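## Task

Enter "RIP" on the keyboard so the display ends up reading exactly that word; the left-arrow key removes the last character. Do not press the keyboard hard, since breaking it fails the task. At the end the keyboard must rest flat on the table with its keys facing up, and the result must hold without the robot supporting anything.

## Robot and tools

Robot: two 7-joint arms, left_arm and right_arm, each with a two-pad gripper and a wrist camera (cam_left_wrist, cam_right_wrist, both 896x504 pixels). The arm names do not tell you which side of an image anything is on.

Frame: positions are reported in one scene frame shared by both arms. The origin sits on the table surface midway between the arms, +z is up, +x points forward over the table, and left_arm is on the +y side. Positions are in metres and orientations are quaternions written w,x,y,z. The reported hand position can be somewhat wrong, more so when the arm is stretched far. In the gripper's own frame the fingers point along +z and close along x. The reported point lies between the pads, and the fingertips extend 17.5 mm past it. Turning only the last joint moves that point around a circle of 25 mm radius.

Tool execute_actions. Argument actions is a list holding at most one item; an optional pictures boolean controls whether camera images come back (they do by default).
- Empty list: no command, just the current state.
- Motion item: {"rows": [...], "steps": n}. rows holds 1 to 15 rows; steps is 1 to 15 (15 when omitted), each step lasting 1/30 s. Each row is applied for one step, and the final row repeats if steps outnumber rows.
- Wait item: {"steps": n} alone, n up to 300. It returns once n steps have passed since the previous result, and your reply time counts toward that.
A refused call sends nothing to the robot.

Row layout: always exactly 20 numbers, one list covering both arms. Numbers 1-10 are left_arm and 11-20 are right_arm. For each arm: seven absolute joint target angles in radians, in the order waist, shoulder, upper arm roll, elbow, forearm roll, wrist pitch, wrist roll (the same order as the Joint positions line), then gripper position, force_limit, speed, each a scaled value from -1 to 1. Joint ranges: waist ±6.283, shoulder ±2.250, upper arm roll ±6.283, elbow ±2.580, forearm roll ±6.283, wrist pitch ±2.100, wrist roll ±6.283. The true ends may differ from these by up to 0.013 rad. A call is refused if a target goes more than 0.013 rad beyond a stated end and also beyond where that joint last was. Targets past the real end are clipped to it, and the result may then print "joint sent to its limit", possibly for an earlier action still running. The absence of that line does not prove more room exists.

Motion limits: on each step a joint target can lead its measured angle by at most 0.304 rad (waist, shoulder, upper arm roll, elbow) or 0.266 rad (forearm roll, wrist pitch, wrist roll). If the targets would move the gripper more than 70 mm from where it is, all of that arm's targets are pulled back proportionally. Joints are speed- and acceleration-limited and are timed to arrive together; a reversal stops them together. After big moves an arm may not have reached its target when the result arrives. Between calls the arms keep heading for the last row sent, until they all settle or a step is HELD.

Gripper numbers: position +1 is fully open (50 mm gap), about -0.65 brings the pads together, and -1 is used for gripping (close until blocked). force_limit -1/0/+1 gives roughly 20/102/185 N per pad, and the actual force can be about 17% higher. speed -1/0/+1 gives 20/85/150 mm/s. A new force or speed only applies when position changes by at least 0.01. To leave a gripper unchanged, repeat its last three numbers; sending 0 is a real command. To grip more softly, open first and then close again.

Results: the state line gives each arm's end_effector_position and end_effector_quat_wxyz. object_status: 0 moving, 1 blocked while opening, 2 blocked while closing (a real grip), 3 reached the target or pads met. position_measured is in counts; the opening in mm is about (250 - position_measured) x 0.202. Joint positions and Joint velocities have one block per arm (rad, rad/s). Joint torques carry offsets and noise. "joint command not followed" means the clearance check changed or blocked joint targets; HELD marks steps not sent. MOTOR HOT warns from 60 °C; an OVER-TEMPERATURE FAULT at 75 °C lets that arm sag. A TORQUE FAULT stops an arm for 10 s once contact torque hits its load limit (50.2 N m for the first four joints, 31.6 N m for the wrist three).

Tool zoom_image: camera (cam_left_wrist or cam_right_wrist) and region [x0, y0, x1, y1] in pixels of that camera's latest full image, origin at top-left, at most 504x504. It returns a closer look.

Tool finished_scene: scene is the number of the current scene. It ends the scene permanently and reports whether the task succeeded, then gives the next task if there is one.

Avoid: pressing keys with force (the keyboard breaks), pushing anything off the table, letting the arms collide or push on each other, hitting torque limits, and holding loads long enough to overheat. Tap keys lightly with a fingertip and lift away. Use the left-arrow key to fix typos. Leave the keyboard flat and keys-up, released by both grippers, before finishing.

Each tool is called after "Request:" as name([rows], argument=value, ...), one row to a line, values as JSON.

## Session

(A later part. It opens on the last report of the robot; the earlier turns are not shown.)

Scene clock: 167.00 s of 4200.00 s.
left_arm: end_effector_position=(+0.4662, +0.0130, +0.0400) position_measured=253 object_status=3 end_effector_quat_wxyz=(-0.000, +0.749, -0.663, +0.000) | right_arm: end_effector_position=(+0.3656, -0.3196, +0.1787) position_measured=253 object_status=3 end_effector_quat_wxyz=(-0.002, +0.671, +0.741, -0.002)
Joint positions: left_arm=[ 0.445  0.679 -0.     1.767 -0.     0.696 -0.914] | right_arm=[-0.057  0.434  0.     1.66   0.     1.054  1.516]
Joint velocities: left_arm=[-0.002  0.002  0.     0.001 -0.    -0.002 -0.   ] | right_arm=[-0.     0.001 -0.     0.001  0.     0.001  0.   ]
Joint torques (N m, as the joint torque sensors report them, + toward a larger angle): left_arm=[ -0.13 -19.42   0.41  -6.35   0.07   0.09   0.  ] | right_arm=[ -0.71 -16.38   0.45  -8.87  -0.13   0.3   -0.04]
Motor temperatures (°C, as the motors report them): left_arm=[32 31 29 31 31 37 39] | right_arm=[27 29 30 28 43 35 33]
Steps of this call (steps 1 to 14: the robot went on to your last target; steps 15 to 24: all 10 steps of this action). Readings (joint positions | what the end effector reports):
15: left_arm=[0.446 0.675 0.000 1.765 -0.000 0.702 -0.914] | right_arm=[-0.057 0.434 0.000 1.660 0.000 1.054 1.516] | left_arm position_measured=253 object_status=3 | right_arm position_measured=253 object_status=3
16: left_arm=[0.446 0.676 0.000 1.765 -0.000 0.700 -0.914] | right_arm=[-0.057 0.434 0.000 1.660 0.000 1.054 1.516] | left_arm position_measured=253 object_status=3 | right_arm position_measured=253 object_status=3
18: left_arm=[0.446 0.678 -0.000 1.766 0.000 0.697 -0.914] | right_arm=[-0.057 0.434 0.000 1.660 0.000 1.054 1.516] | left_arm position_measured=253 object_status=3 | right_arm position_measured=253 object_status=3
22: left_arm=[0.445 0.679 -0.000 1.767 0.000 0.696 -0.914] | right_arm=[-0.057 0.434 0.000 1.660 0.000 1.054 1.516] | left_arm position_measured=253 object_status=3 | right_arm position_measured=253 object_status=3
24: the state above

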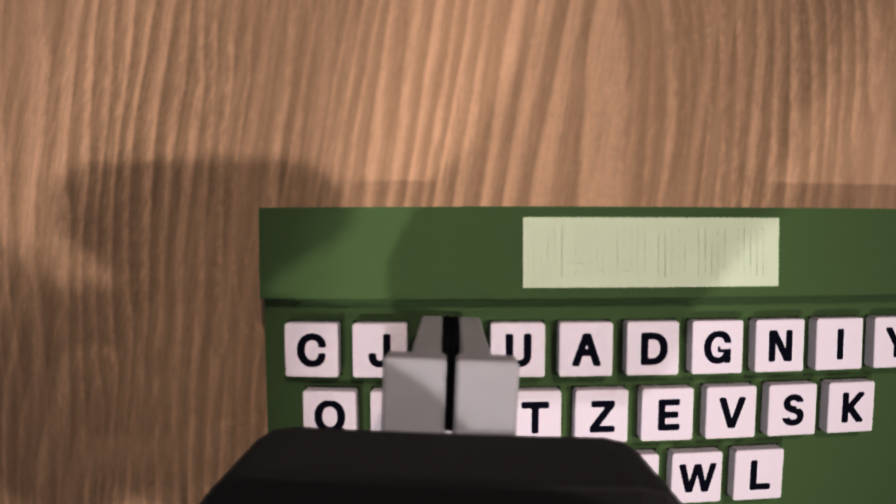

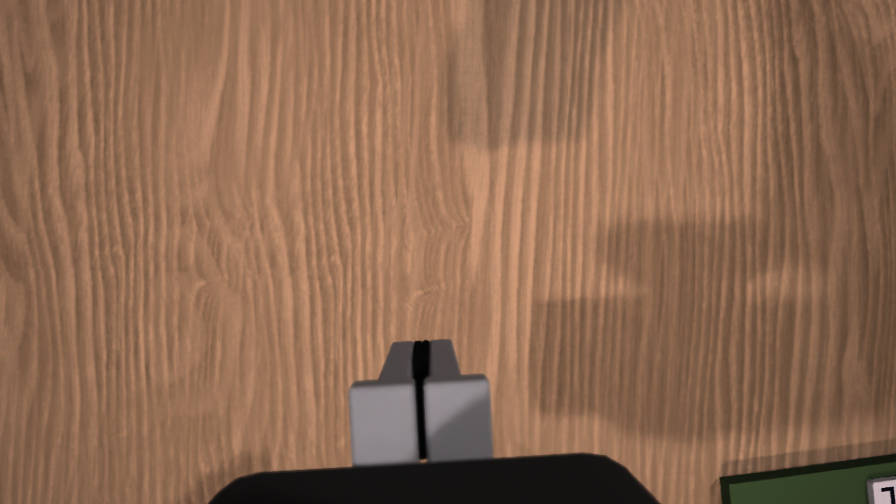

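Request:
execute_actions([
  {"rows": [[0.4455,0.6849,0,1.7687,0,0.6880,-0.914,-1,0,0,-0.057,0.434,0,1.66,0,1.054,1.516,-1,0,0]], "steps": 10},
])

Scene clock: 168.17 s of 4200.00 s.
left_arm: end_effector_position=(+0.4661, +0.0130, +0.0370) position_measured=253 object_status=3 end_effector_quat_wxyz=(-0.000, +0.749, -0.663, +0.000) | right_arm: end_effector_position=(+0.3656, -0.3196, +0.1787) position_measured=253 object_status=3 end_effector_quat_wxyz=(-0.002, +0.671, +0.741, -0.002)
Joint positions: left_arm=[ 0.445  0.685 -0.     1.769  0.     0.688 -0.914] | right_arm=[-0.057  0.434 -0.     1.66   0.     1.054  1.516]
Joint velocities: left_arm=[-0.002  0.002 -0.     0.    -0.001 -0.002  0.001] | right_arm=[-0.    -0.001 -0.    -0.    -0.     0.    -0.   ]
Joint torques (N m, as the joint torque sensors report them, + toward a larger angle): left_arm=[  0.04 -19.55   0.16  -6.26  -0.03   0.23   0.21] | right_arm=[ -0.59 -16.37   0.52  -8.8   -0.16   0.37  -0.16]
Motor temperatures (°C, as the motors report them): left_arm=[32 31 29 31 31 37 39] | right_arm=[27 29 30 28 43 35 33]
Steps of this call (steps 1 to 15: the robot went on to your last target; steps 16 to 25: nothing new was sent; steps 26 to 35: all 10 steps of this action). Readings (joint positions | what the end effector reports):
26: left_arm=[0.446 0.680 0.000 1.767 -0.000 0.695 -0.914] | right_arm=[-0.057 0.434 0.000 1.660 0.000 1.054 1.516] | left_arm position_measured=253 object_status=3 | right_arm position_measured=253 object_status=3
27: left_arm=[0.446 0.682 0.000 1.767 -0.000 0.693 -0.914] | right_arm=[-0.057 0.434 0.000 1.660 0.000 1.054 1.516] | left_arm position_measured=253 object_status=3 | right_arm position_measured=253 object_status=3
29: left_arm=[0.446 0.684 -0.000 1.768 0.000 0.690 -0.914] | right_arm=[-0.057 0.434 0.000 1.660 0.000 1.054 1.516] | left_arm position_measured=253 object_status=3 | right_arm position_measured=253 object_status=3
33: left_arm=[0.445 0.685 -0.000 1.769 0.000 0.688 -0.914] | right_arm=[-0.057 0.434 0.000 1.660 0.000 1.054 1.516] | left_arm position_measured=253 object_status=3 | right_arm position_measured=253 object_status=3
35: the state above

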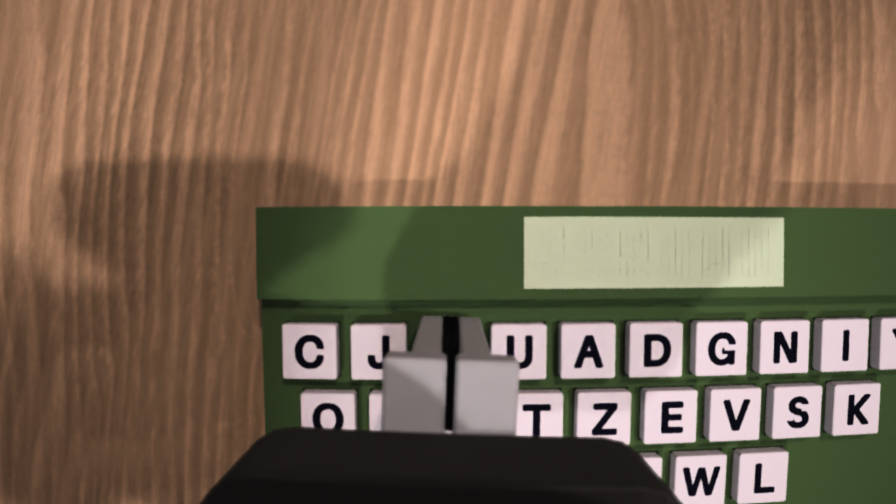

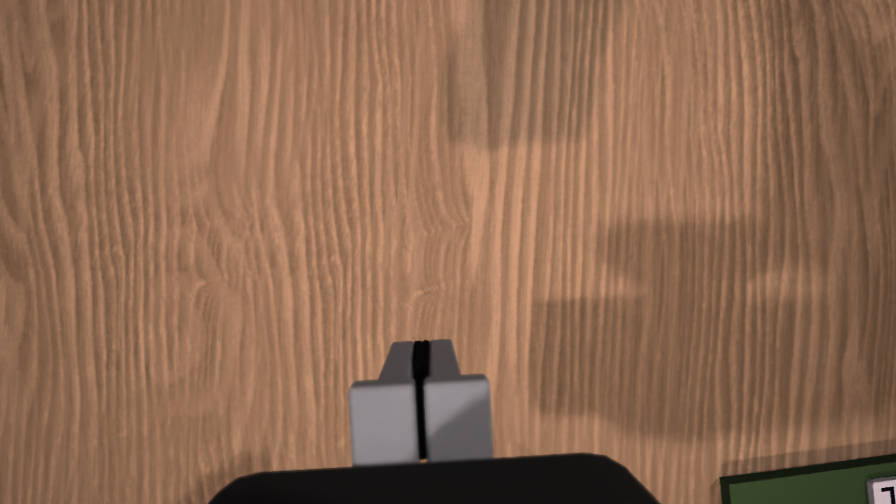

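Request:
execute_actions([
  {"rows": [[0.4455,0.6895,0,1.7705,0,0.6816,-0.914,-1,0,0,-0.057,0.434,0,1.66,0,1.054,1.516,-1,0,0]], "steps": 10},
])

Scene clock: 169.57 s of 4200.00 s.
left_arm: end_effector_position=(+0.4661, +0.0131, +0.0345) position_measured=253 object_status=3 end_effector_quat_wxyz=(-0.000, +0.749, -0.663, +0.000) | right_arm: end_effector_position=(+0.3656, -0.3196, +0.1787) position_measured=253 object_status=3 end_effector_quat_wxyz=(-0.002, +0.671, +0.741, -0.002)
Joint positions: left_arm=[ 0.445  0.689 -0.     1.77  -0.     0.682 -0.914] | right_arm=[-0.057  0.434  0.     1.66   0.     1.054  1.516]
Joint velocities: left_arm=[-0.     0.001  0.     0.001  0.    -0.001 -0.001] | right_arm=[ 0.    -0.004  0.    -0.001 -0.     0.003 -0.   ]
Joint torques (N m, as the joint torque sensors report them, + toward a larger angle): left_arm=[ -0.24 -19.04  -0.25  -6.13  -0.31   0.43  -0.06] | right_arm=[ -0.57 -16.17   0.38  -8.76  -0.17   0.44  -0.05]
Motor temperatures (°C, as the motors report them): left_arm=[32 31 29 31 31 37 39] | right_arm=[27 29 30 28 43 35 33]
Steps of this call (steps 1 to 15: the robot went on to your last target; steps 16 to 32: nothing new was sent; steps 33 to 42: all 10 steps of this action). Readings (joint positions | what the end effector reports):
33: left_arm=[0.446 0.686 0.000 1.769 -0.000 0.687 -0.914] | right_arm=[-0.057 0.434 0.000 1.660 0.000 1.054 1.516] | left_arm position_measured=253 object_status=3 | right_arm position_measured=253 object_status=3
34: left_arm=[0.446 0.687 0.000 1.769 -0.000 0.686 -0.914] | right_arm=[-0.057 0.434 0.000 1.660 0.000 1.054 1.516] | left_arm position_measured=253 object_status=3 | right_arm position_measured=253 object_status=3
36: left_arm=[0.446 0.688 -0.000 1.770 0.000 0.683 -0.914] | right_arm=[-0.057 0.434 0.000 1.660 0.000 1.054 1.516] | left_arm position_measured=253 object_status=3 | right_arm position_measured=253 object_status=3
40: left_arm=[0.445 0.689 -0.000 1.770 -0.000 0.682 -0.914] | right_arm=[-0.057 0.434 0.000 1.660 0.000 1.054 1.516] | left_arm position_measured=253 object_status=3 | right_arm position_measured=253 object_status=3
42: the state above

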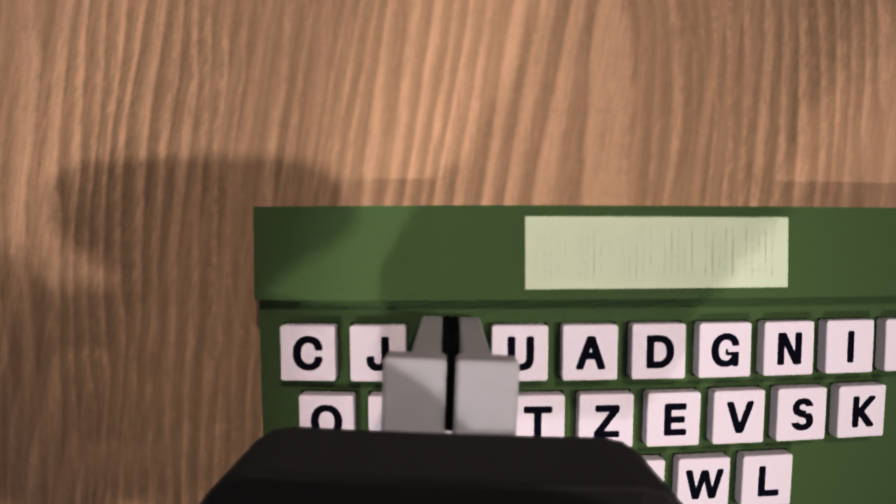

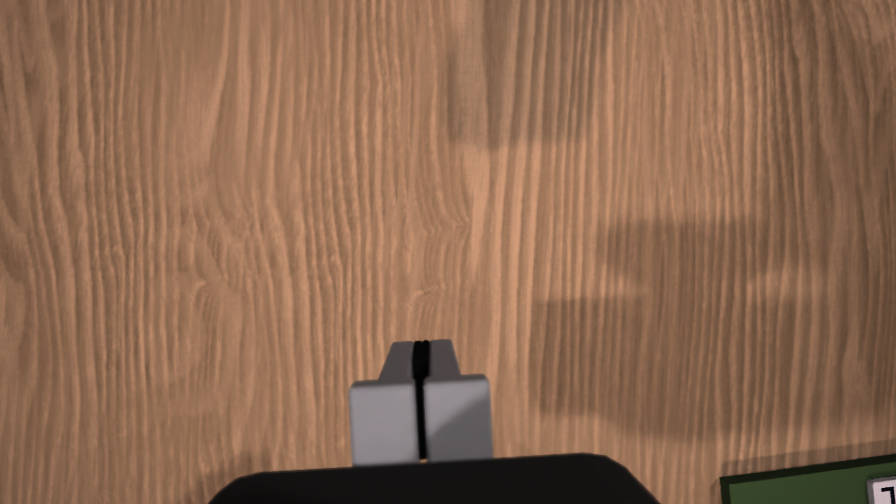

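Request:
zoom_image(camera="cam_left_wrist", region=[340, 280, 580, 440])

Region (340, 280, 580, 440) of cam_left_wrist's 896x504 image, scaled by 2.100.

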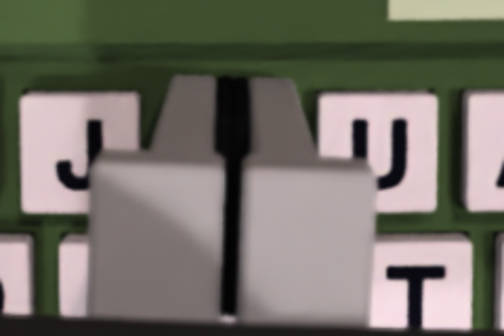

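Request:
execute_actions([
  {"rows": [[0.4468,0.6883,0,1.7734,0,0.6800,-0.9127,-1,0,0,-0.057,0.434,0,1.66,0,1.054,1.516,-1,0,0],[0.4468,0.6883,0,1.7734,0,0.6800,-0.9127,-1,0,0,-0.057,0.434,0,1.66,0,1.054,1.516,-1,0,0],[0.4468,0.6883,0,1.7734,0,0.6800,-0.9127,-1,0,0,-0.057,0.434,0,1.66,0,1.054,1.516,-1,0,0],[0.4468,0.6883,0,1.7734,0,0.6800,-0.9127,-1,0,0,-0.057,0.434,0,1.66,0,1.054,1.516,-1,0,0],[0.4468,0.6911,0,1.7743,0,0.6762,-0.9127,-1,0,0,-0.057,0.434,0,1.66,0,1.054,1.516,-1,0,0]], "steps": 12},
])

Scene clock: 179.53 s of 4200.00 s.
left_arm: end_effector_position=(+0.4654, +0.0130, +0.0333) position_measured=253 object_status=3 end_effector_quat_wxyz=(-0.000, +0.749, -0.663, +0.000) | right_arm: end_effector_position=(+0.3656, -0.3196, +0.1787) position_measured=253 object_status=3 end_effector_quat_wxyz=(-0.002, +0.671, +0.741, -0.002)
Joint positions: left_arm=[ 0.447  0.69  -0.     1.774 -0.     0.676 -0.913] | right_arm=[-0.057  0.434  0.     1.66   0.     1.054  1.516]
Joint velocities: left_arm=[ 0.001  0.001 -0.     0.001 -0.    -0.002  0.   ] | right_arm=[ 0.    -0.002  0.    -0.     0.     0.001  0.   ]
Joint torques (N m, as the joint torque sensors report them, + toward a larger angle): left_arm=[ -0.13 -19.03   0.4   -5.57   0.17   0.26   0.17] | right_arm=[ -0.59 -16.37   0.37  -8.84  -0.07   0.51  -0.04]
Motor temperatures (°C, as the motors report them): left_arm=[32 31 29 31 31 37 39] | right_arm=[27 29 30 28 43 35 33]
Steps of this call (steps 1 to 15: the robot went on to your last target; steps 16 to 90: nothing new was sent; then 6.57 s passed at rest; steps 91 to 102: all 12 steps of this action). Readings (joint positions | what the end effector reports):
91: left_arm=[0.446 0.689 -0.000 1.771 -0.000 0.681 -0.914] | right_arm=[-0.057 0.434 0.000 1.660 0.000 1.054 1.516] | left_arm position_measured=253 object_status=3 | right_arm position_measured=253 object_status=3
92: left_arm=[0.446 0.689 -0.000 1.772 -0.000 0.681 -0.914] | right_arm=[-0.057 0.434 0.000 1.660 0.000 1.054 1.516] | left_arm position_measured=253 object_status=3 | right_arm position_measured=253 object_status=3
94: left_arm=[0.446 0.688 -0.000 1.772 -0.000 0.680 -0.913] | right_arm=[-0.057 0.434 0.000 1.660 0.000 1.054 1.516] | left_arm position_measured=253 object_status=3 | right_arm position_measured=253 object_status=3
98: left_arm=[0.447 0.690 -0.000 1.774 -0.000 0.677 -0.913] | right_arm=[-0.057 0.434 0.000 1.660 0.000 1.054 1.516] | left_arm position_measured=253 object_status=3 | right_arm position_measured=253 object_status=3
102: the state above

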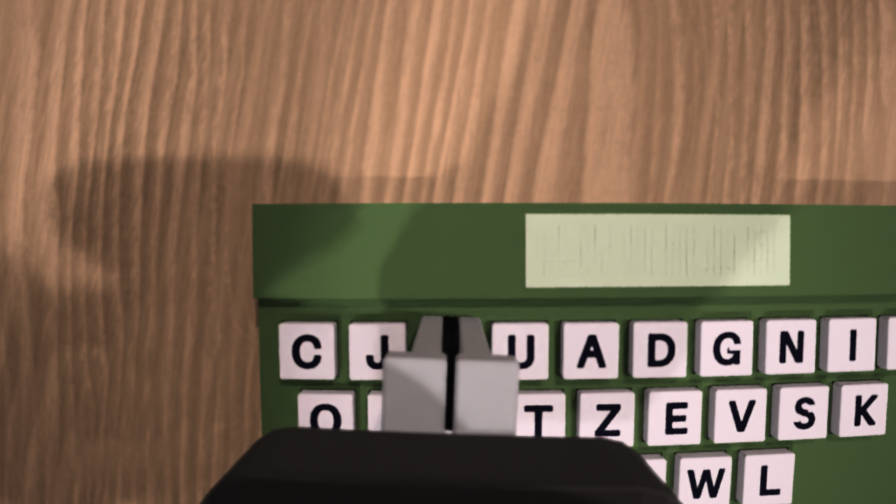

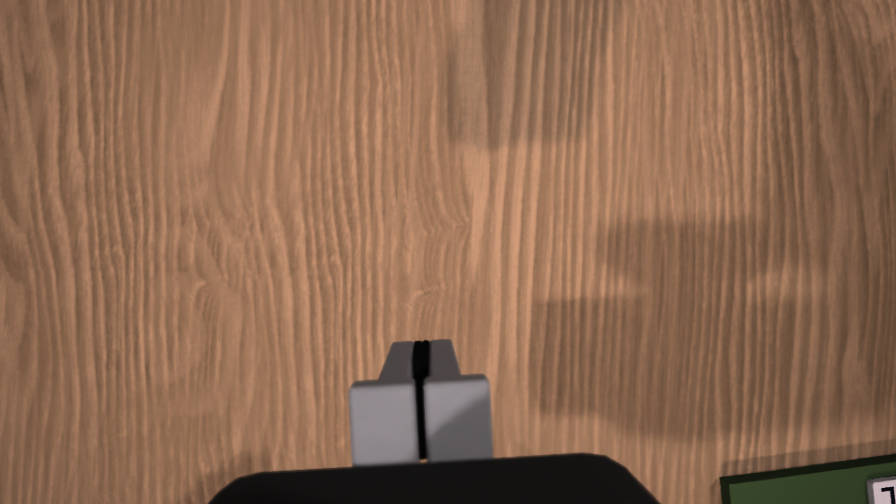

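Request:
execute_actions([
  {"rows": [[0.4468,0.6930,0,1.7749,0,0.6737,-0.9127,-1,0,0,-0.057,0.434,0,1.66,0,1.054,1.516,-1,0,0]], "steps": 8},
])

Scene clock: 181.73 s of 4200.00 s.
left_arm: end_effector_position=(+0.4654, +0.0130, +0.0324) position_measured=253 object_status=3 end_effector_quat_wxyz=(-0.000, +0.749, -0.663, +0.000) | right_arm: end_effector_position=(+0.3656, -0.3196, +0.1787) position_measured=253 object_status=3 end_effector_quat_wxyz=(-0.002, +0.671, +0.741, -0.002)
Joint positions: left_arm=[ 0.447  0.692 -0.     1.775 -0.     0.674 -0.913] | right_arm=[-0.057  0.434  0.     1.66   0.     1.054  1.516]
Joint velocities: left_arm=[-0.     0.001 -0.     0.    -0.    -0.001 -0.001] | right_arm=[-0.    -0.001  0.    -0.    -0.    -0.001 -0.   ]
Joint torques (N m, as the joint torque sensors report them, + toward a larger angle): left_arm=[  0.21 -18.54   0.11  -5.59  -0.09   0.11  -0.07] | right_arm=[ -0.68 -16.27   0.38  -8.86  -0.18   0.4   -0.1 ]
Motor temperatures (°C, as the motors report them): left_arm=[32 31 29 31 31 37 39] | right_arm=[27 29 30 28 43 35 33]
Steps of this call (steps 1 to 15: the robot went on to your last target; steps 16 to 58: nothing new was sent; steps 59 to 66: all 8 steps of this action). Readings (joint positions | what the end effector reports):
59: left_arm=[0.447 0.691 -0.000 1.774 -0.000 0.676 -0.913] | right_arm=[-0.057 0.434 0.000 1.660 0.000 1.054 1.516] | left_arm position_measured=253 object_status=3 | right_arm position_measured=253 object_status=3
60: left_arm=[0.447 0.691 -0.000 1.774 -0.000 0.675 -0.913] | right_arm=[-0.057 0.434 0.000 1.660 -0.000 1.054 1.516] | left_arm position_measured=253 object_status=3 | right_arm position_measured=253 object_status=3
62: left_arm=[0.447 0.692 -0.000 1.774 -0.000 0.674 -0.913] | right_arm=[-0.057 0.434 0.000 1.660 0.000 1.054 1.516] | left_arm position_measured=253 object_status=3 | right_arm position_measured=253 object_status=3
66: the state above

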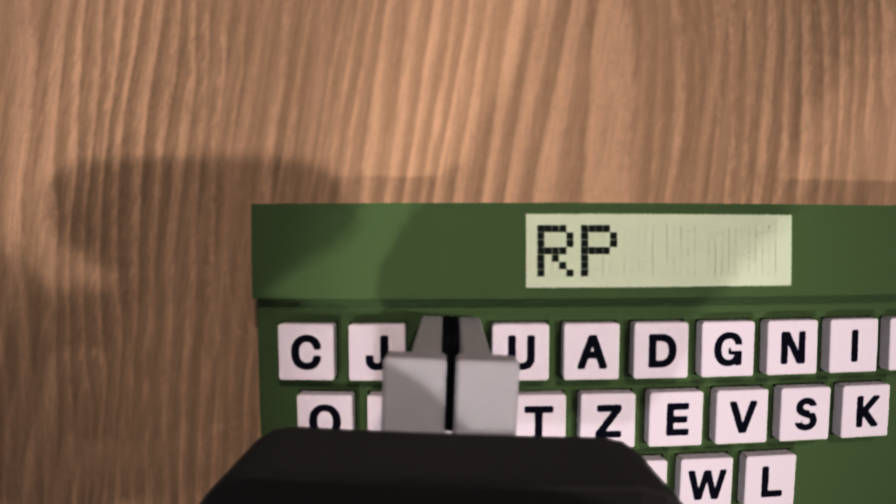

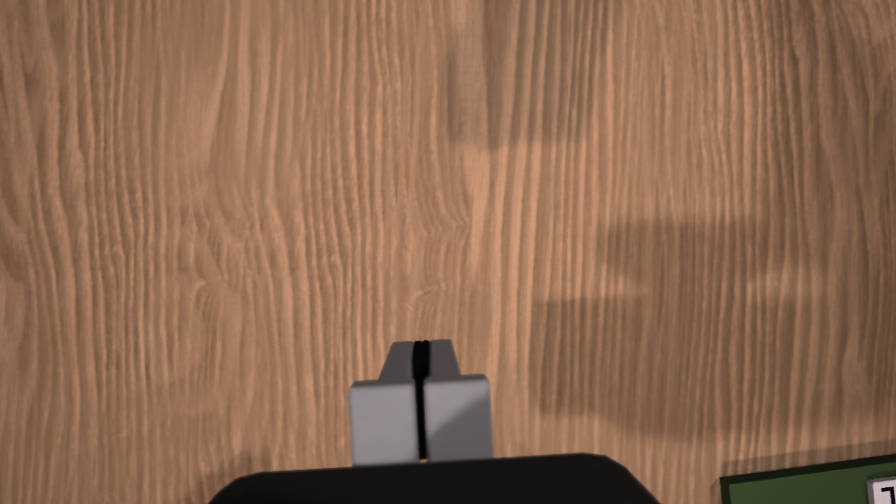

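Request:
execute_actions([
  {"rows": [[0.4468,0.6650,0,1.7651,0,0.7115,-0.9127,-1,0,0,0.05,0.434,0,1.66,0,1.054,1.516,-1,0,0],[0.4468,0.6650,0,1.7651,0,0.7115,-0.9127,-1,0,0,0.05,0.434,0,1.66,0,1.054,1.516,-1,0,0],[0.4468,0.6650,0,1.7651,0,0.7115,-0.9127,-1,0,0,0.05,0.434,0,1.66,0,1.054,1.516,-1,0,0],[0.4468,0.6650,0,1.7651,0,0.7115,-0.9127,-1,0,0,0.05,0.434,0,1.66,0,1.054,1.516,-1,0,0],[0.4468,0.6650,0,1.7651,0,0.7115,-0.9127,-1,0,0,0.05,0.434,0,1.66,0,1.054,1.516,-1,0,0],[0.4468,0.6650,0,1.7651,0,0.7115,-0.9127,-1,0,0,0.05,0.434,0,1.66,0,1.054,1.516,-1,0,0],[0.4468,0.6650,0,1.7651,0,0.7115,-0.9127,-1,0,0,0.05,0.434,0,1.66,0,1.054,1.516,-1,0,0],[0.6673,0.8605,0,1.2942,0,0.9869,-0.6922,-1,0,0,0.2,0.434,0,1.66,0,1.054,1.516,-1,0,0]], "steps": 15},
], pictures=false)

Request:
execute_actions([
  {"steps": 25},
])

Scene clock: 216.37 s of 4200.00 s.
left_arm: end_effector_position=(+0.4535, -0.0371, +0.0333) position_measured=253 object_status=3 end_effector_quat_wxyz=(+0.003, +0.748, -0.663, -0.033) | right_arm: end_effector_position=(+0.3637, -0.4194, +0.1787) position_measured=253 object_status=3 end_effector_quat_wxyz=(-0.002, +0.753, +0.657, -0.003)
Joint positions: left_arm=[ 0.549  0.758 -0.001  1.615 -0.     0.836 -0.813] | right_arm=[0.177 0.434 0.002 1.66  0.001 1.054 1.516]
Joint velocities: left_arm=[ 0.491  0.434  0.024 -0.998  0.006  0.667  0.548] | right_arm=[ 0.325 -0.002  0.009  0.002  0.002  0.002  0.   ]
Joint torques (N m, as the joint torque sensors report them, + toward a larger angle): left_arm=[ -0.54 -22.8    0.19  -7.16  -0.49   0.42   0.2 ] | right_arm=[ -3.12 -16.39  -1.62  -8.55  -0.73   0.45  -0.14]
Motor temperatures (°C, as the motors report them): left_arm=[32 31 29 31 31 37 39] | right_arm=[27 29 30 28 43 35 33]
Steps of this call (steps 1 to 15: the robot went on to your last target; steps 16 to 90: nothing new was sent; then 31.13 s passed at rest; steps 91 to 105: all 15 steps of this action). Readings (joint positions | what the end effector reports):
91: left_arm=[0.447 0.691 -0.000 1.774 -0.000 0.675 -0.913] | right_arm=[-0.055 0.434 -0.000 1.660 -0.000 1.054 1.516] | left_arm position_measured=253 object_status=3 | right_arm position_measured=253 object_status=3
92: left_arm=[0.447 0.685 -0.000 1.773 -0.000 0.681 -0.913] | right_arm=[-0.048 0.434 -0.002 1.660 -0.001 1.054 1.516] | left_arm position_measured=253 object_status=3 | right_arm position_measured=253 object_status=3
94: left_arm=[0.447 0.673 -0.000 1.768 -0.000 0.699 -0.913] | right_arm=[-0.018 0.434 -0.003 1.660 -0.001 1.054 1.516] | left_arm position_measured=253 object_status=3 | right_arm position_measured=253 object_status=3
98: left_arm=[0.448 0.668 -0.000 1.764 -0.000 0.711 -0.912] | right_arm=[0.040 0.434 0.002 1.660 0.001 1.054 1.516] | left_arm position_measured=253 object_status=3 | right_arm position_measured=253 object_status=3
105: the state above

Scene clock: 217.20 s of 4200.00 s.
left_arm: end_effector_position=(+0.4837, -0.1452, +0.0550) position_measured=253 object_status=3 end_effector_quat_wxyz=(+0.000, +0.749, -0.663, +0.000) | right_arm: end_effector_position=(+0.3623, -0.4279, +0.1787) position_measured=253 object_status=3 end_effector_quat_wxyz=(-0.002, +0.761, +0.649, -0.002)
Joint positions: left_arm=[ 0.667  0.86   0.     1.294  0.     0.987 -0.692] | right_arm=[0.2   0.434 0.    1.66  0.    1.054 1.516]
Joint velocities: left_arm=[ 0.002  0.001 -0.    -0.    -0.     0.    -0.001] | right_arm=[0.    0.001 0.    0.001 0.    0.    0.   ]
Joint torques (N m, as the joint torque sensors report them, + toward a larger angle): left_arm=[ -0.17 -24.     0.45  -8.05   0.17   0.33  -0.07] | right_arm=[ -0.67 -16.35   0.4   -8.88  -0.17   0.38  -0.1 ]
Motor temperatures (°C, as the motors report them): left_arm=[32 31 29 31 31 37 39] | right_arm=[27 29 30 28 43 35 33]
Steps of this call (steps 1 to 25: the robot went on to your last target). Readings (joint positions | what the end effector reports):
1: left_arm=[0.564 0.771 -0.001 1.582 -0.001 0.858 -0.796] | right_arm=[0.186 0.434 0.002 1.660 0.001 1.054 1.516] | left_arm position_measured=253 object_status=3 | right_arm position_measured=253 object_status=3
2: left_arm=[0.578 0.783 -0.000 1.550 -0.000 0.876 -0.781] | right_arm=[0.190 0.434 0.002 1.660 0.001 1.054 1.516] | left_arm position_measured=253 object_status=3 | right_arm position_measured=253 object_status=3
4: left_arm=[0.601 0.803 -0.000 1.487 -0.000 0.906 -0.758] | right_arm=[0.194 0.434 0.001 1.660 0.000 1.054 1.516] | left_arm position_measured=253 object_status=3 | right_arm position_measured=253 object_status=3
8: left_arm=[0.641 0.837 0.000 1.369 0.000 0.955 -0.717] | right_arm=[0.198 0.434 0.000 1.660 0.000 1.054 1.516] | left_arm position_measured=253 object_status=3 | right_arm position_measured=253 object_status=3
25: the state above

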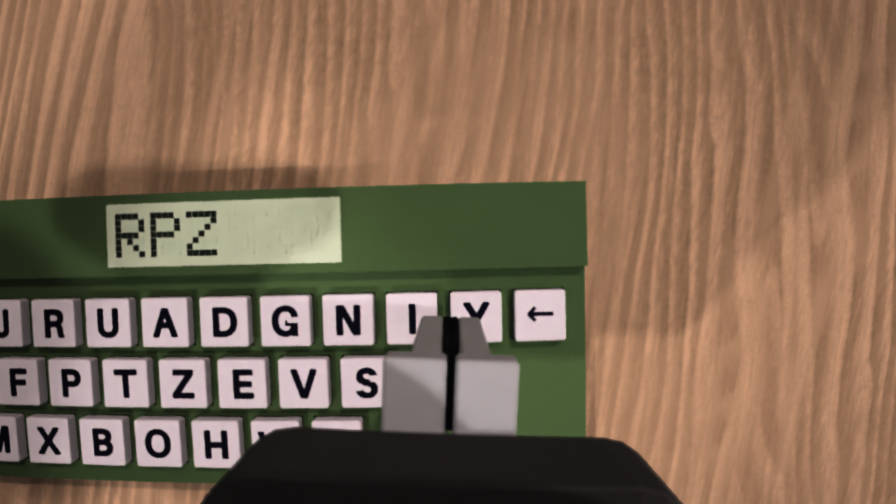

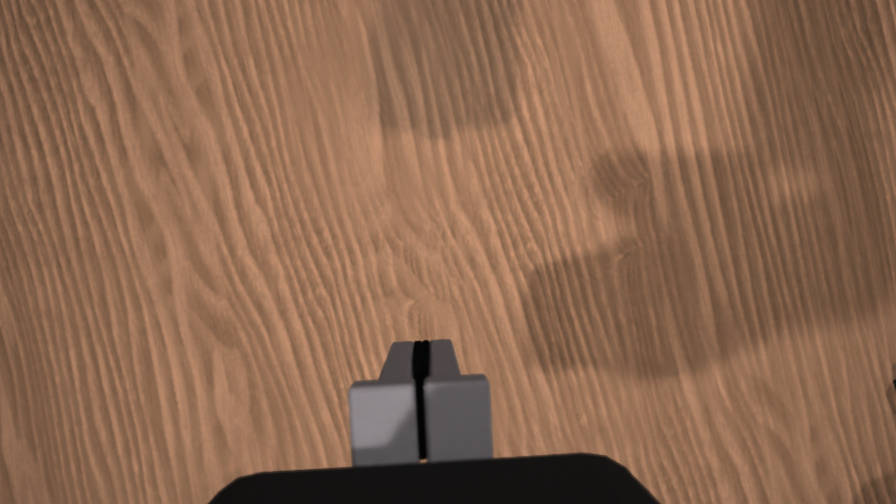

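Request:
zoom_image(camera="cam_left_wrist", region=[300, 170, 620, 450])

Request:
zoom_image(camera="cam_left_wrist", region=[0, 180, 340, 500])

Region (300, 170, 620, 450) of cam_left_wrist's 896x504 image, scaled by 1.575; it fills the top 441 rows of this view, and the rest is white.

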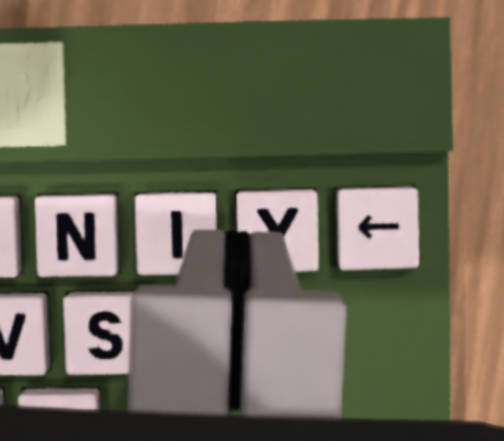

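Region (0, 180, 340, 500) of cam_left_wrist's 896x504 image, scaled by 1.482; it fills the top 474 rows of this view, and the rest is white.

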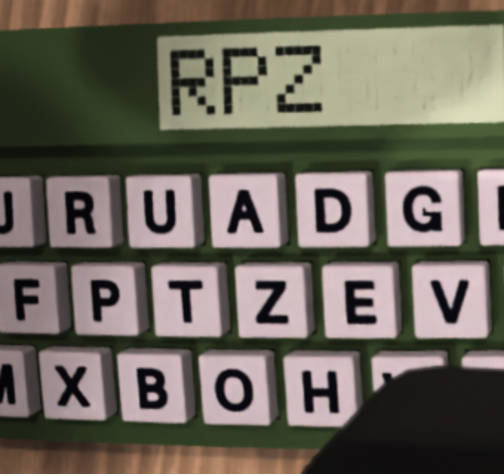

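Request:
execute_actions([
  {"rows": [[0.6914,0.9363,0,1.1624,0,1.0429,-0.6411,-1,0,0,0.2,0.434,0,1.66,0,1.054,1.516,-1,0,0]], "steps": 15},
])

Scene clock: 232.20 s of 4200.00 s.
left_arm: end_effector_position=(+0.4944, -0.1748, +0.0457) position_measured=253 object_status=3 end_effector_quat_wxyz=(+0.000, +0.758, -0.652, +0.001) | right_arm: end_effector_position=(+0.3623, -0.4279, +0.1787) position_measured=253 object_status=3 end_effector_quat_wxyz=(-0.002, +0.761, +0.649, -0.002)
Joint positions: left_arm=[ 0.691  0.935  0.     1.163 -0.     1.043 -0.641] | right_arm=[ 0.2    0.434 -0.     1.66   0.     1.054  1.516]
Joint velocities: left_arm=[ 0.003  0.014 -0.    -0.005  0.     0.002  0.001] | right_arm=[-0.    -0.001  0.     0.001  0.     0.     0.   ]
Joint torques (N m, as the joint torque sensors report them, + toward a larger angle): left_arm=[ -0.06 -25.53   0.11  -8.3   -0.18   0.01   0.01] | right_arm=[ -0.58 -16.22   0.51  -8.86  -0.04   0.52  -0.06]
Motor temperatures (°C, as the motors report them): left_arm=[32 31 29 31 31 37 39] | right_arm=[27 29 30 28 43 35 33]
Steps of this call (steps 1 to 15: the robot went on to your last target; steps 16 to 90: nothing new was sent; then 11.50 s passed at rest; steps 91 to 105: all 15 steps of this action). Readings (joint positions | what the end effector reports):
91: left_arm=[0.668 0.861 -0.000 1.293 -0.000 0.987 -0.692] | right_arm=[0.200 0.434 0.000 1.660 0.000 1.054 1.516] | left_arm position_measured=253 object_status=3 | right_arm position_measured=253 object_status=3
92: left_arm=[0.669 0.865 -0.000 1.287 -0.000 0.990 -0.690] | right_arm=[0.200 0.434 0.000 1.660 0.000 1.054 1.516] | left_arm position_measured=253 object_status=3 | right_arm position_measured=253 object_status=3
94: left_arm=[0.674 0.883 -0.001 1.260 -0.000 1.001 -0.680] | right_arm=[0.200 0.434 0.000 1.660 0.000 1.054 1.516] | left_arm position_measured=253 object_status=3 | right_arm position_measured=253 object_status=3
98: left_arm=[0.688 0.925 0.000 1.184 0.000 1.034 -0.649] | right_arm=[0.200 0.434 0.000 1.660 0.000 1.054 1.516] | left_arm position_measured=253 object_status=3 | right_arm position_measured=253 object_status=3
105: the state above

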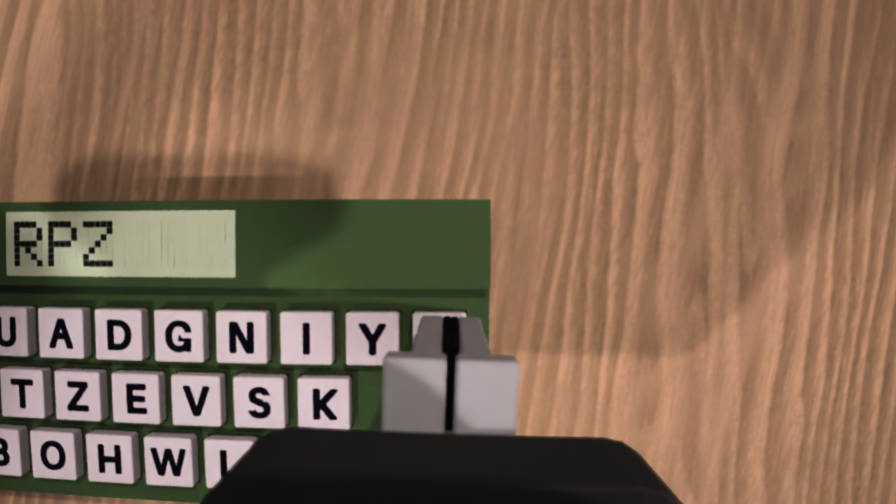

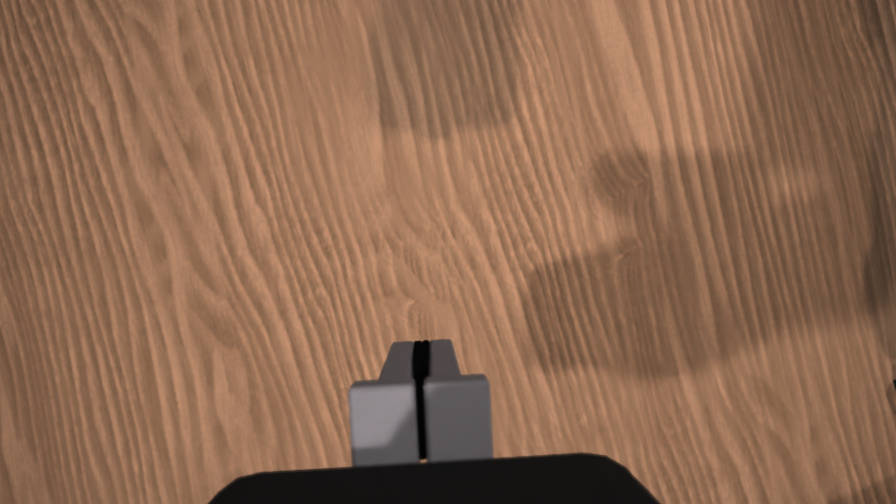

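Request:
zoom_image(camera="cam_left_wrist", region=[270, 190, 570, 440])

Region (270, 190, 570, 440) of cam_left_wrist's 896x504 image, scaled by 1.680.

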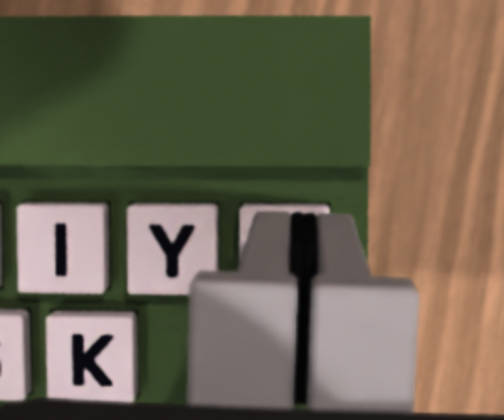

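Request:
execute_actions([
  {"rows": [[0.6914,0.9481,0,1.1692,0,1.0243,-0.6411,-1,0,0,0.2,0.434,0,1.66,0,1.054,1.516,-1,0,0],[0.6914,0.9481,0,1.1692,0,1.0243,-0.6411,-1,0,0,0.2,0.434,0,1.66,0,1.054,1.516,-1,0,0],[0.6914,0.9481,0,1.1692,0,1.0243,-0.6411,-1,0,0,0.2,0.434,0,1.66,0,1.054,1.516,-1,0,0],[0.6914,0.9481,0,1.1692,0,1.0243,-0.6411,-1,0,0,0.2,0.434,0,1.66,0,1.054,1.516,-1,0,0],[0.6914,0.9481,0,1.1692,0,1.0243,-0.6411,-1,0,0,0.2,0.434,0,1.66,0,1.054,1.516,-1,0,0],[0.6914,0.9481,0,1.1692,0,1.0243,-0.6411,-1,0,0,0.2,0.434,0,1.66,0,1.054,1.516,-1,0,0],[0.6914,0.9494,0,1.1699,0,1.0223,-0.6411,-1,0,0,0.2,0.434,0,1.66,0,1.054,1.516,-1,0,0],[0.6914,0.9507,0,1.1706,0,1.0203,-0.6411,-1,0,0,0.2,0.434,0,1.66,0,1.054,1.516,-1,0,0],[0.6914,0.9520,0,1.1713,0,1.0183,-0.6411,-1,0,0,0.2,0.434,0,1.66,0,1.054,1.516,-1,0,0]], "steps": 15},
])

Scene clock: 236.17 s of 4200.00 s.
left_arm: end_effector_position=(+0.4941, -0.1747, +0.0333) position_measured=253 object_status=3 end_effector_quat_wxyz=(+0.000, +0.758, -0.652, +0.000) | right_arm: end_effector_position=(+0.3623, -0.4279, +0.1787) position_measured=253 object_status=3 end_effector_quat_wxyz=(-0.002, +0.761, +0.649, -0.002)
Joint positions: left_arm=[ 0.691  0.951  0.     1.171 -0.     1.019 -0.641] | right_arm=[0.2   0.434 0.    1.66  0.    1.054 1.516]
Joint velocities: left_arm=[ 0.001  0.002  0.001  0.001  0.    -0.004  0.   ] | right_arm=[ 0.     0.001 -0.    -0.     0.    -0.     0.   ]
Joint torques (N m, as the joint torque sensors report them, + toward a larger angle): left_arm=[ -0.22 -25.2    0.27  -8.65  -0.21   0.3    0.04] | right_arm=[ -0.59 -16.31   0.45  -8.83  -0.16   0.4   -0.03]
Motor temperatures (°C, as the motors report them): left_arm=[32 31 29 31 31 37 39] | right_arm=[27 29 30 28 43 35 33]
Steps of this call (steps 1 to 15: the robot went on to your last target; steps 16 to 90: nothing new was sent; then 0.47 s passed at rest; steps 91 to 105: all 15 steps of this action). Readings (joint positions | what the end effector reports):
91: left_arm=[0.691 0.937 0.000 1.163 -0.000 1.042 -0.641] | right_arm=[0.200 0.434 0.000 1.660 0.000 1.054 1.516] | left_arm position_measured=253 object_status=3 | right_arm position_measured=253 object_status=3
92: left_arm=[0.691 0.940 0.000 1.164 -0.000 1.037 -0.641] | right_arm=[0.200 0.434 0.000 1.660 0.000 1.054 1.516] | left_arm position_measured=253 object_status=3 | right_arm position_measured=253 object_status=3
94: left_arm=[0.691 0.945 -0.000 1.167 0.000 1.029 -0.641] | right_arm=[0.200 0.434 0.000 1.660 0.000 1.054 1.516] | left_arm position_measured=253 object_status=3 | right_arm position_measured=253 object_status=3
98: left_arm=[0.691 0.948 -0.000 1.169 -0.000 1.024 -0.641] | right_arm=[0.200 0.434 0.000 1.660 0.000 1.054 1.516] | left_arm position_measured=253 object_status=3 | right_arm position_measured=253 object_status=3
105: the state above

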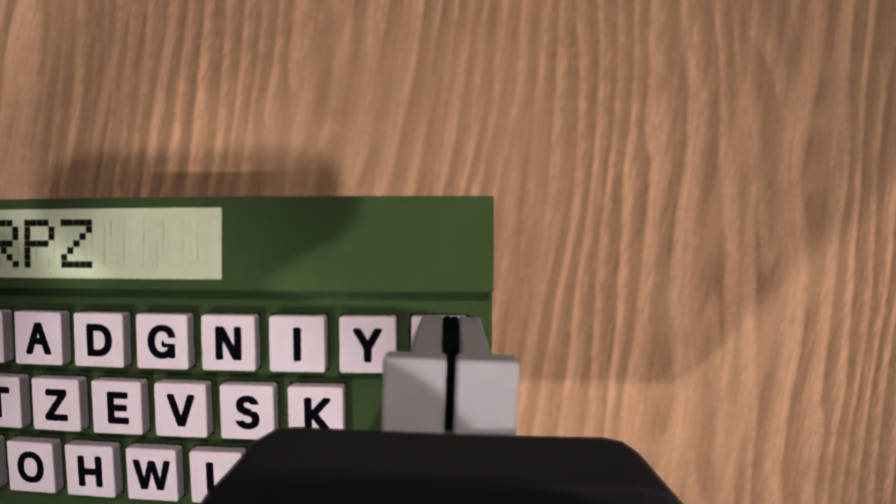

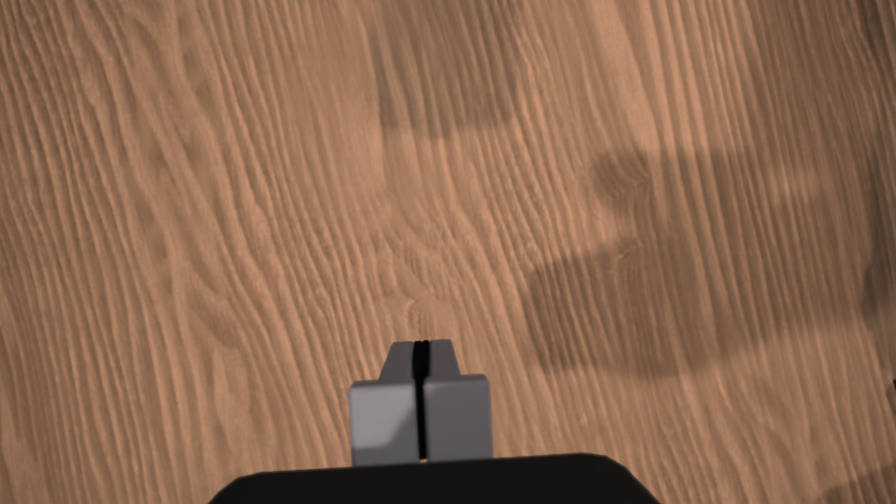

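Request:
execute_actions([
  {"rows": [[0.6914,0.9535,0,1.1721,0,1.0160,-0.6411,-1,0,0,0.2,0.434,0,1.66,0,1.054,1.516,-1,0,0]], "steps": 8},
])

Scene clock: 237.07 s of 4200.00 s.
left_arm: end_effector_position=(+0.4941, -0.1747, +0.0321) position_measured=253 object_status=3 end_effector_quat_wxyz=(+0.000, +0.758, -0.652, +0.000) | right_arm: end_effector_position=(+0.3623, -0.4279, +0.1787) position_measured=253 object_status=3 end_effector_quat_wxyz=(-0.002, +0.761, +0.649, -0.002)
Joint positions: left_arm=[ 0.691  0.953  0.     1.172 -0.     1.016 -0.641] | right_arm=[0.2   0.434 0.    1.66  0.    1.054 1.516]
Joint velocities: left_arm=[ 0.002  0.001  0.     0.001  0.    -0.001 -0.   ] | right_arm=[ 0.    -0.     0.    -0.001  0.    -0.001 -0.   ]
Joint torques (N m, as the joint torque sensors report them, + toward a larger angle): left_arm=[ -0.09 -24.89   0.3   -7.77   0.08   0.45   0.21] | right_arm=[ -0.53 -16.17   0.38  -8.84  -0.11   0.4   -0.09]
Motor temperatures (°C, as the motors report them): left_arm=[32 31 29 31 31 37 39] | right_arm=[27 29 30 28 43 35 33]
Steps of this call (steps 1 to 15: the robot went on to your last target; steps 16 to 19: nothing new was sent; steps 20 to 27: all 8 steps of this action). Readings (joint positions | what the end effector reports):
20: left_arm=[0.691 0.952 0.000 1.171 -0.000 1.018 -0.641] | right_arm=[0.200 0.434 0.000 1.660 0.000 1.054 1.516] | left_arm position_measured=253 object_status=3 | right_arm position_measured=253 object_status=3
21: left_arm=[0.691 0.952 0.000 1.171 -0.000 1.018 -0.641] | right_arm=[0.200 0.434 0.000 1.660 0.000 1.054 1.516] | left_arm position_measured=253 object_status=3 | right_arm position_measured=253 object_status=3
23: left_arm=[0.691 0.953 0.000 1.172 -0.000 1.017 -0.641] | right_arm=[0.200 0.434 0.000 1.660 0.000 1.054 1.516] | left_arm position_measured=253 object_status=3 | right_arm position_measured=253 object_status=3
27: the state above

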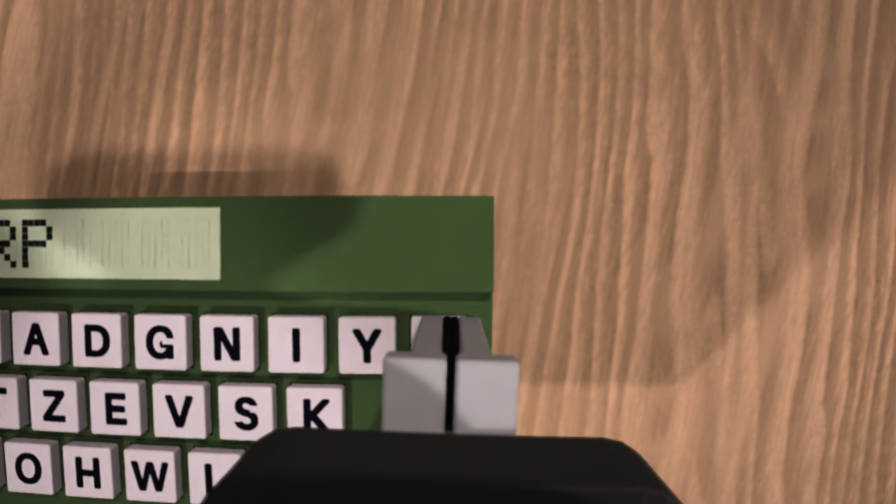

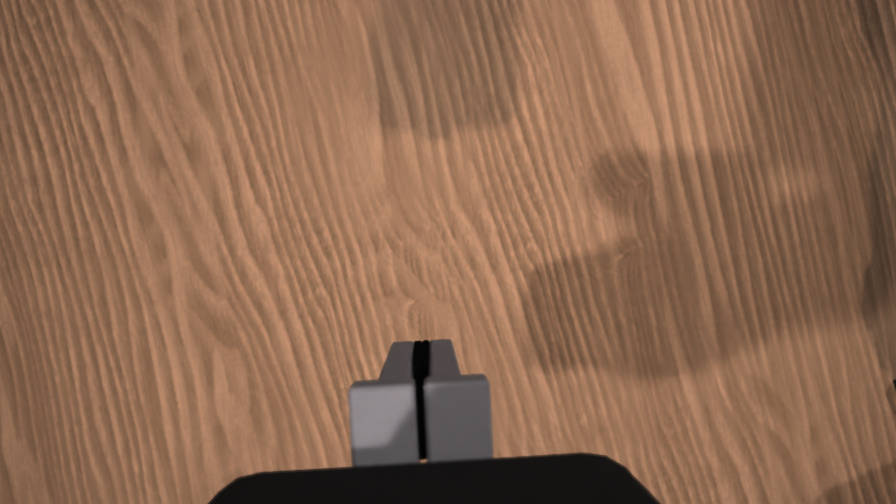

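Request:
execute_actions([
  {"rows": [[0.6914,0.9468,0,1.1685,0,1.0264,-0.6411,-1,0,0,0.2,0.434,0,1.66,0,1.054,1.516,-1,0,0],[0.6914,0.9468,0,1.1685,0,1.0264,-0.6411,-1,0,0,0.2,0.434,0,1.66,0,1.054,1.516,-1,0,0],[0.6914,0.9468,0,1.1685,0,1.0264,-0.6411,-1,0,0,0.2,0.434,0,1.66,0,1.054,1.516,-1,0,0],[0.6914,0.9468,0,1.1685,0,1.0264,-0.6411,-1,0,0,0.2,0.434,0,1.66,0,1.054,1.516,-1,0,0],[0.6914,0.9468,0,1.1685,0,1.0264,-0.6411,-1,0,0,0.2,0.434,0,1.66,0,1.054,1.516,-1,0,0],[0.6914,0.9468,0,1.1685,0,1.0264,-0.6411,-1,0,0,0.2,0.434,0,1.66,0,1.054,1.516,-1,0,0],[0.6914,0.9468,0,1.1685,0,1.0264,-0.6411,-1,0,0,0.2,0.434,0,1.66,0,1.054,1.516,-1,0,0],[0.6914,0.9500,0,1.1702,0,1.0214,-0.6411,-1,0,0,0.2,0.434,0,1.66,0,1.054,1.516,-1,0,0],[0.6914,0.9520,0,1.1713,0,1.0183,-0.6411,-1,0,0,0.2,0.434,0,1.66,0,1.054,1.516,-1,0,0],[0.6914,0.9535,0,1.1721,0,1.0160,-0.6411,-1,0,0,0.2,0.434,0,1.66,0,1.054,1.516,-1,0,0]], "steps": 15},
])

Scene clock: 240.07 s of 4200.00 s.
left_arm: end_effector_position=(+0.4941, -0.1747, +0.0324) position_measured=253 object_status=3 end_effector_quat_wxyz=(+0.000, +0.758, -0.652, +0.000) | right_arm: end_effector_position=(+0.3623, -0.4279, +0.1787) position_measured=253 object_status=3 end_effector_quat_wxyz=(-0.002, +0.761, +0.649, -0.002)
Joint positions: left_arm=[ 0.691  0.953  0.     1.172 -0.     1.017 -0.641] | right_arm=[0.2   0.434 0.    1.66  0.    1.054 1.516]
Joint velocities: left_arm=[-0.     0.005  0.     0.004  0.    -0.008 -0.   ] | right_arm=[-0.    -0.001  0.     0.002 -0.     0.001  0.   ]
Joint torques (N m, as the joint torque sensors report them, + toward a larger angle): left_arm=[ -0.34 -24.76   0.21  -7.98   0.08  -0.13   0.07] | right_arm=[ -0.5  -16.34   0.39  -8.9   -0.13   0.38  -0.12]
Motor temperatures (°C, as the motors report them): left_arm=[32 31 29 31 31 37 39] | right_arm=[27 29 30 28 43 35 33]
Steps of this call (steps 1 to 15: the robot went on to your last target; steps 16 to 75: nothing new was sent; steps 76 to 90: all 15 steps of this action). Readings (joint positions | what the end effector reports):
76: left_arm=[0.691 0.952 -0.000 1.172 -0.000 1.017 -0.641] | right_arm=[0.200 0.434 -0.000 1.660 0.000 1.054 1.516] | left_arm position_measured=253 object_status=3 | right_arm position_measured=253 object_status=3
77: left_arm=[0.691 0.951 -0.000 1.171 0.000 1.020 -0.641] | right_arm=[0.200 0.434 0.000 1.660 0.000 1.054 1.516] | left_arm position_measured=253 object_status=3 | right_arm position_measured=253 object_status=3
79: left_arm=[0.691 0.948 0.000 1.169 -0.000 1.024 -0.641] | right_arm=[0.200 0.434 -0.000 1.660 0.000 1.054 1.516] | left_arm position_measured=253 object_status=3 | right_arm position_measured=253 object_status=3
83: left_arm=[0.691 0.948 0.000 1.169 -0.000 1.026 -0.641] | right_arm=[0.200 0.434 0.000 1.660 0.000 1.054 1.516] | left_arm position_measured=253 object_status=3 | right_arm position_measured=253 object_status=3
90: the state above

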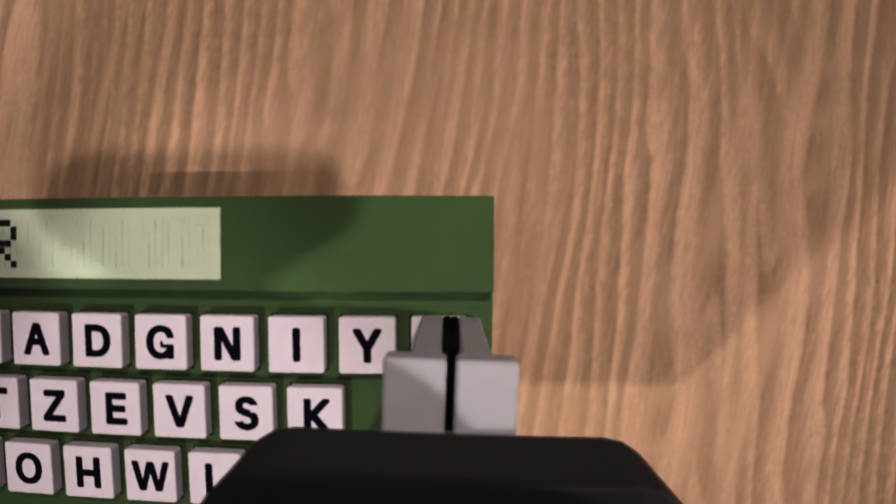

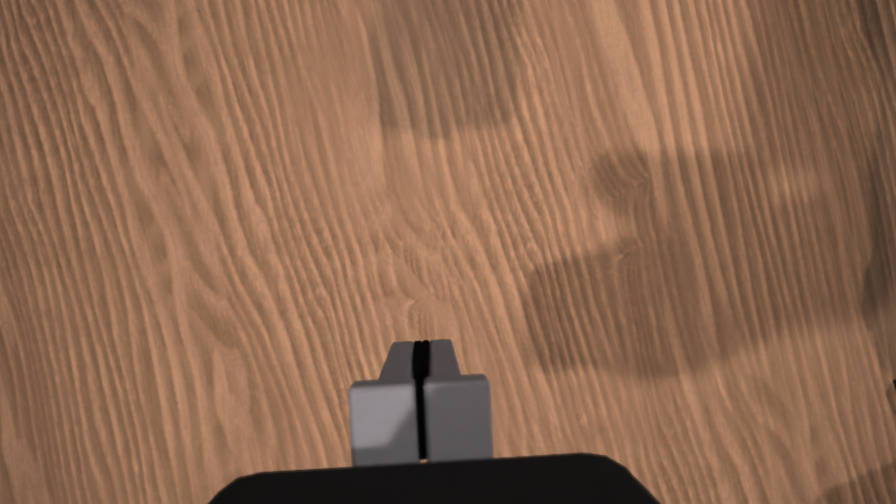

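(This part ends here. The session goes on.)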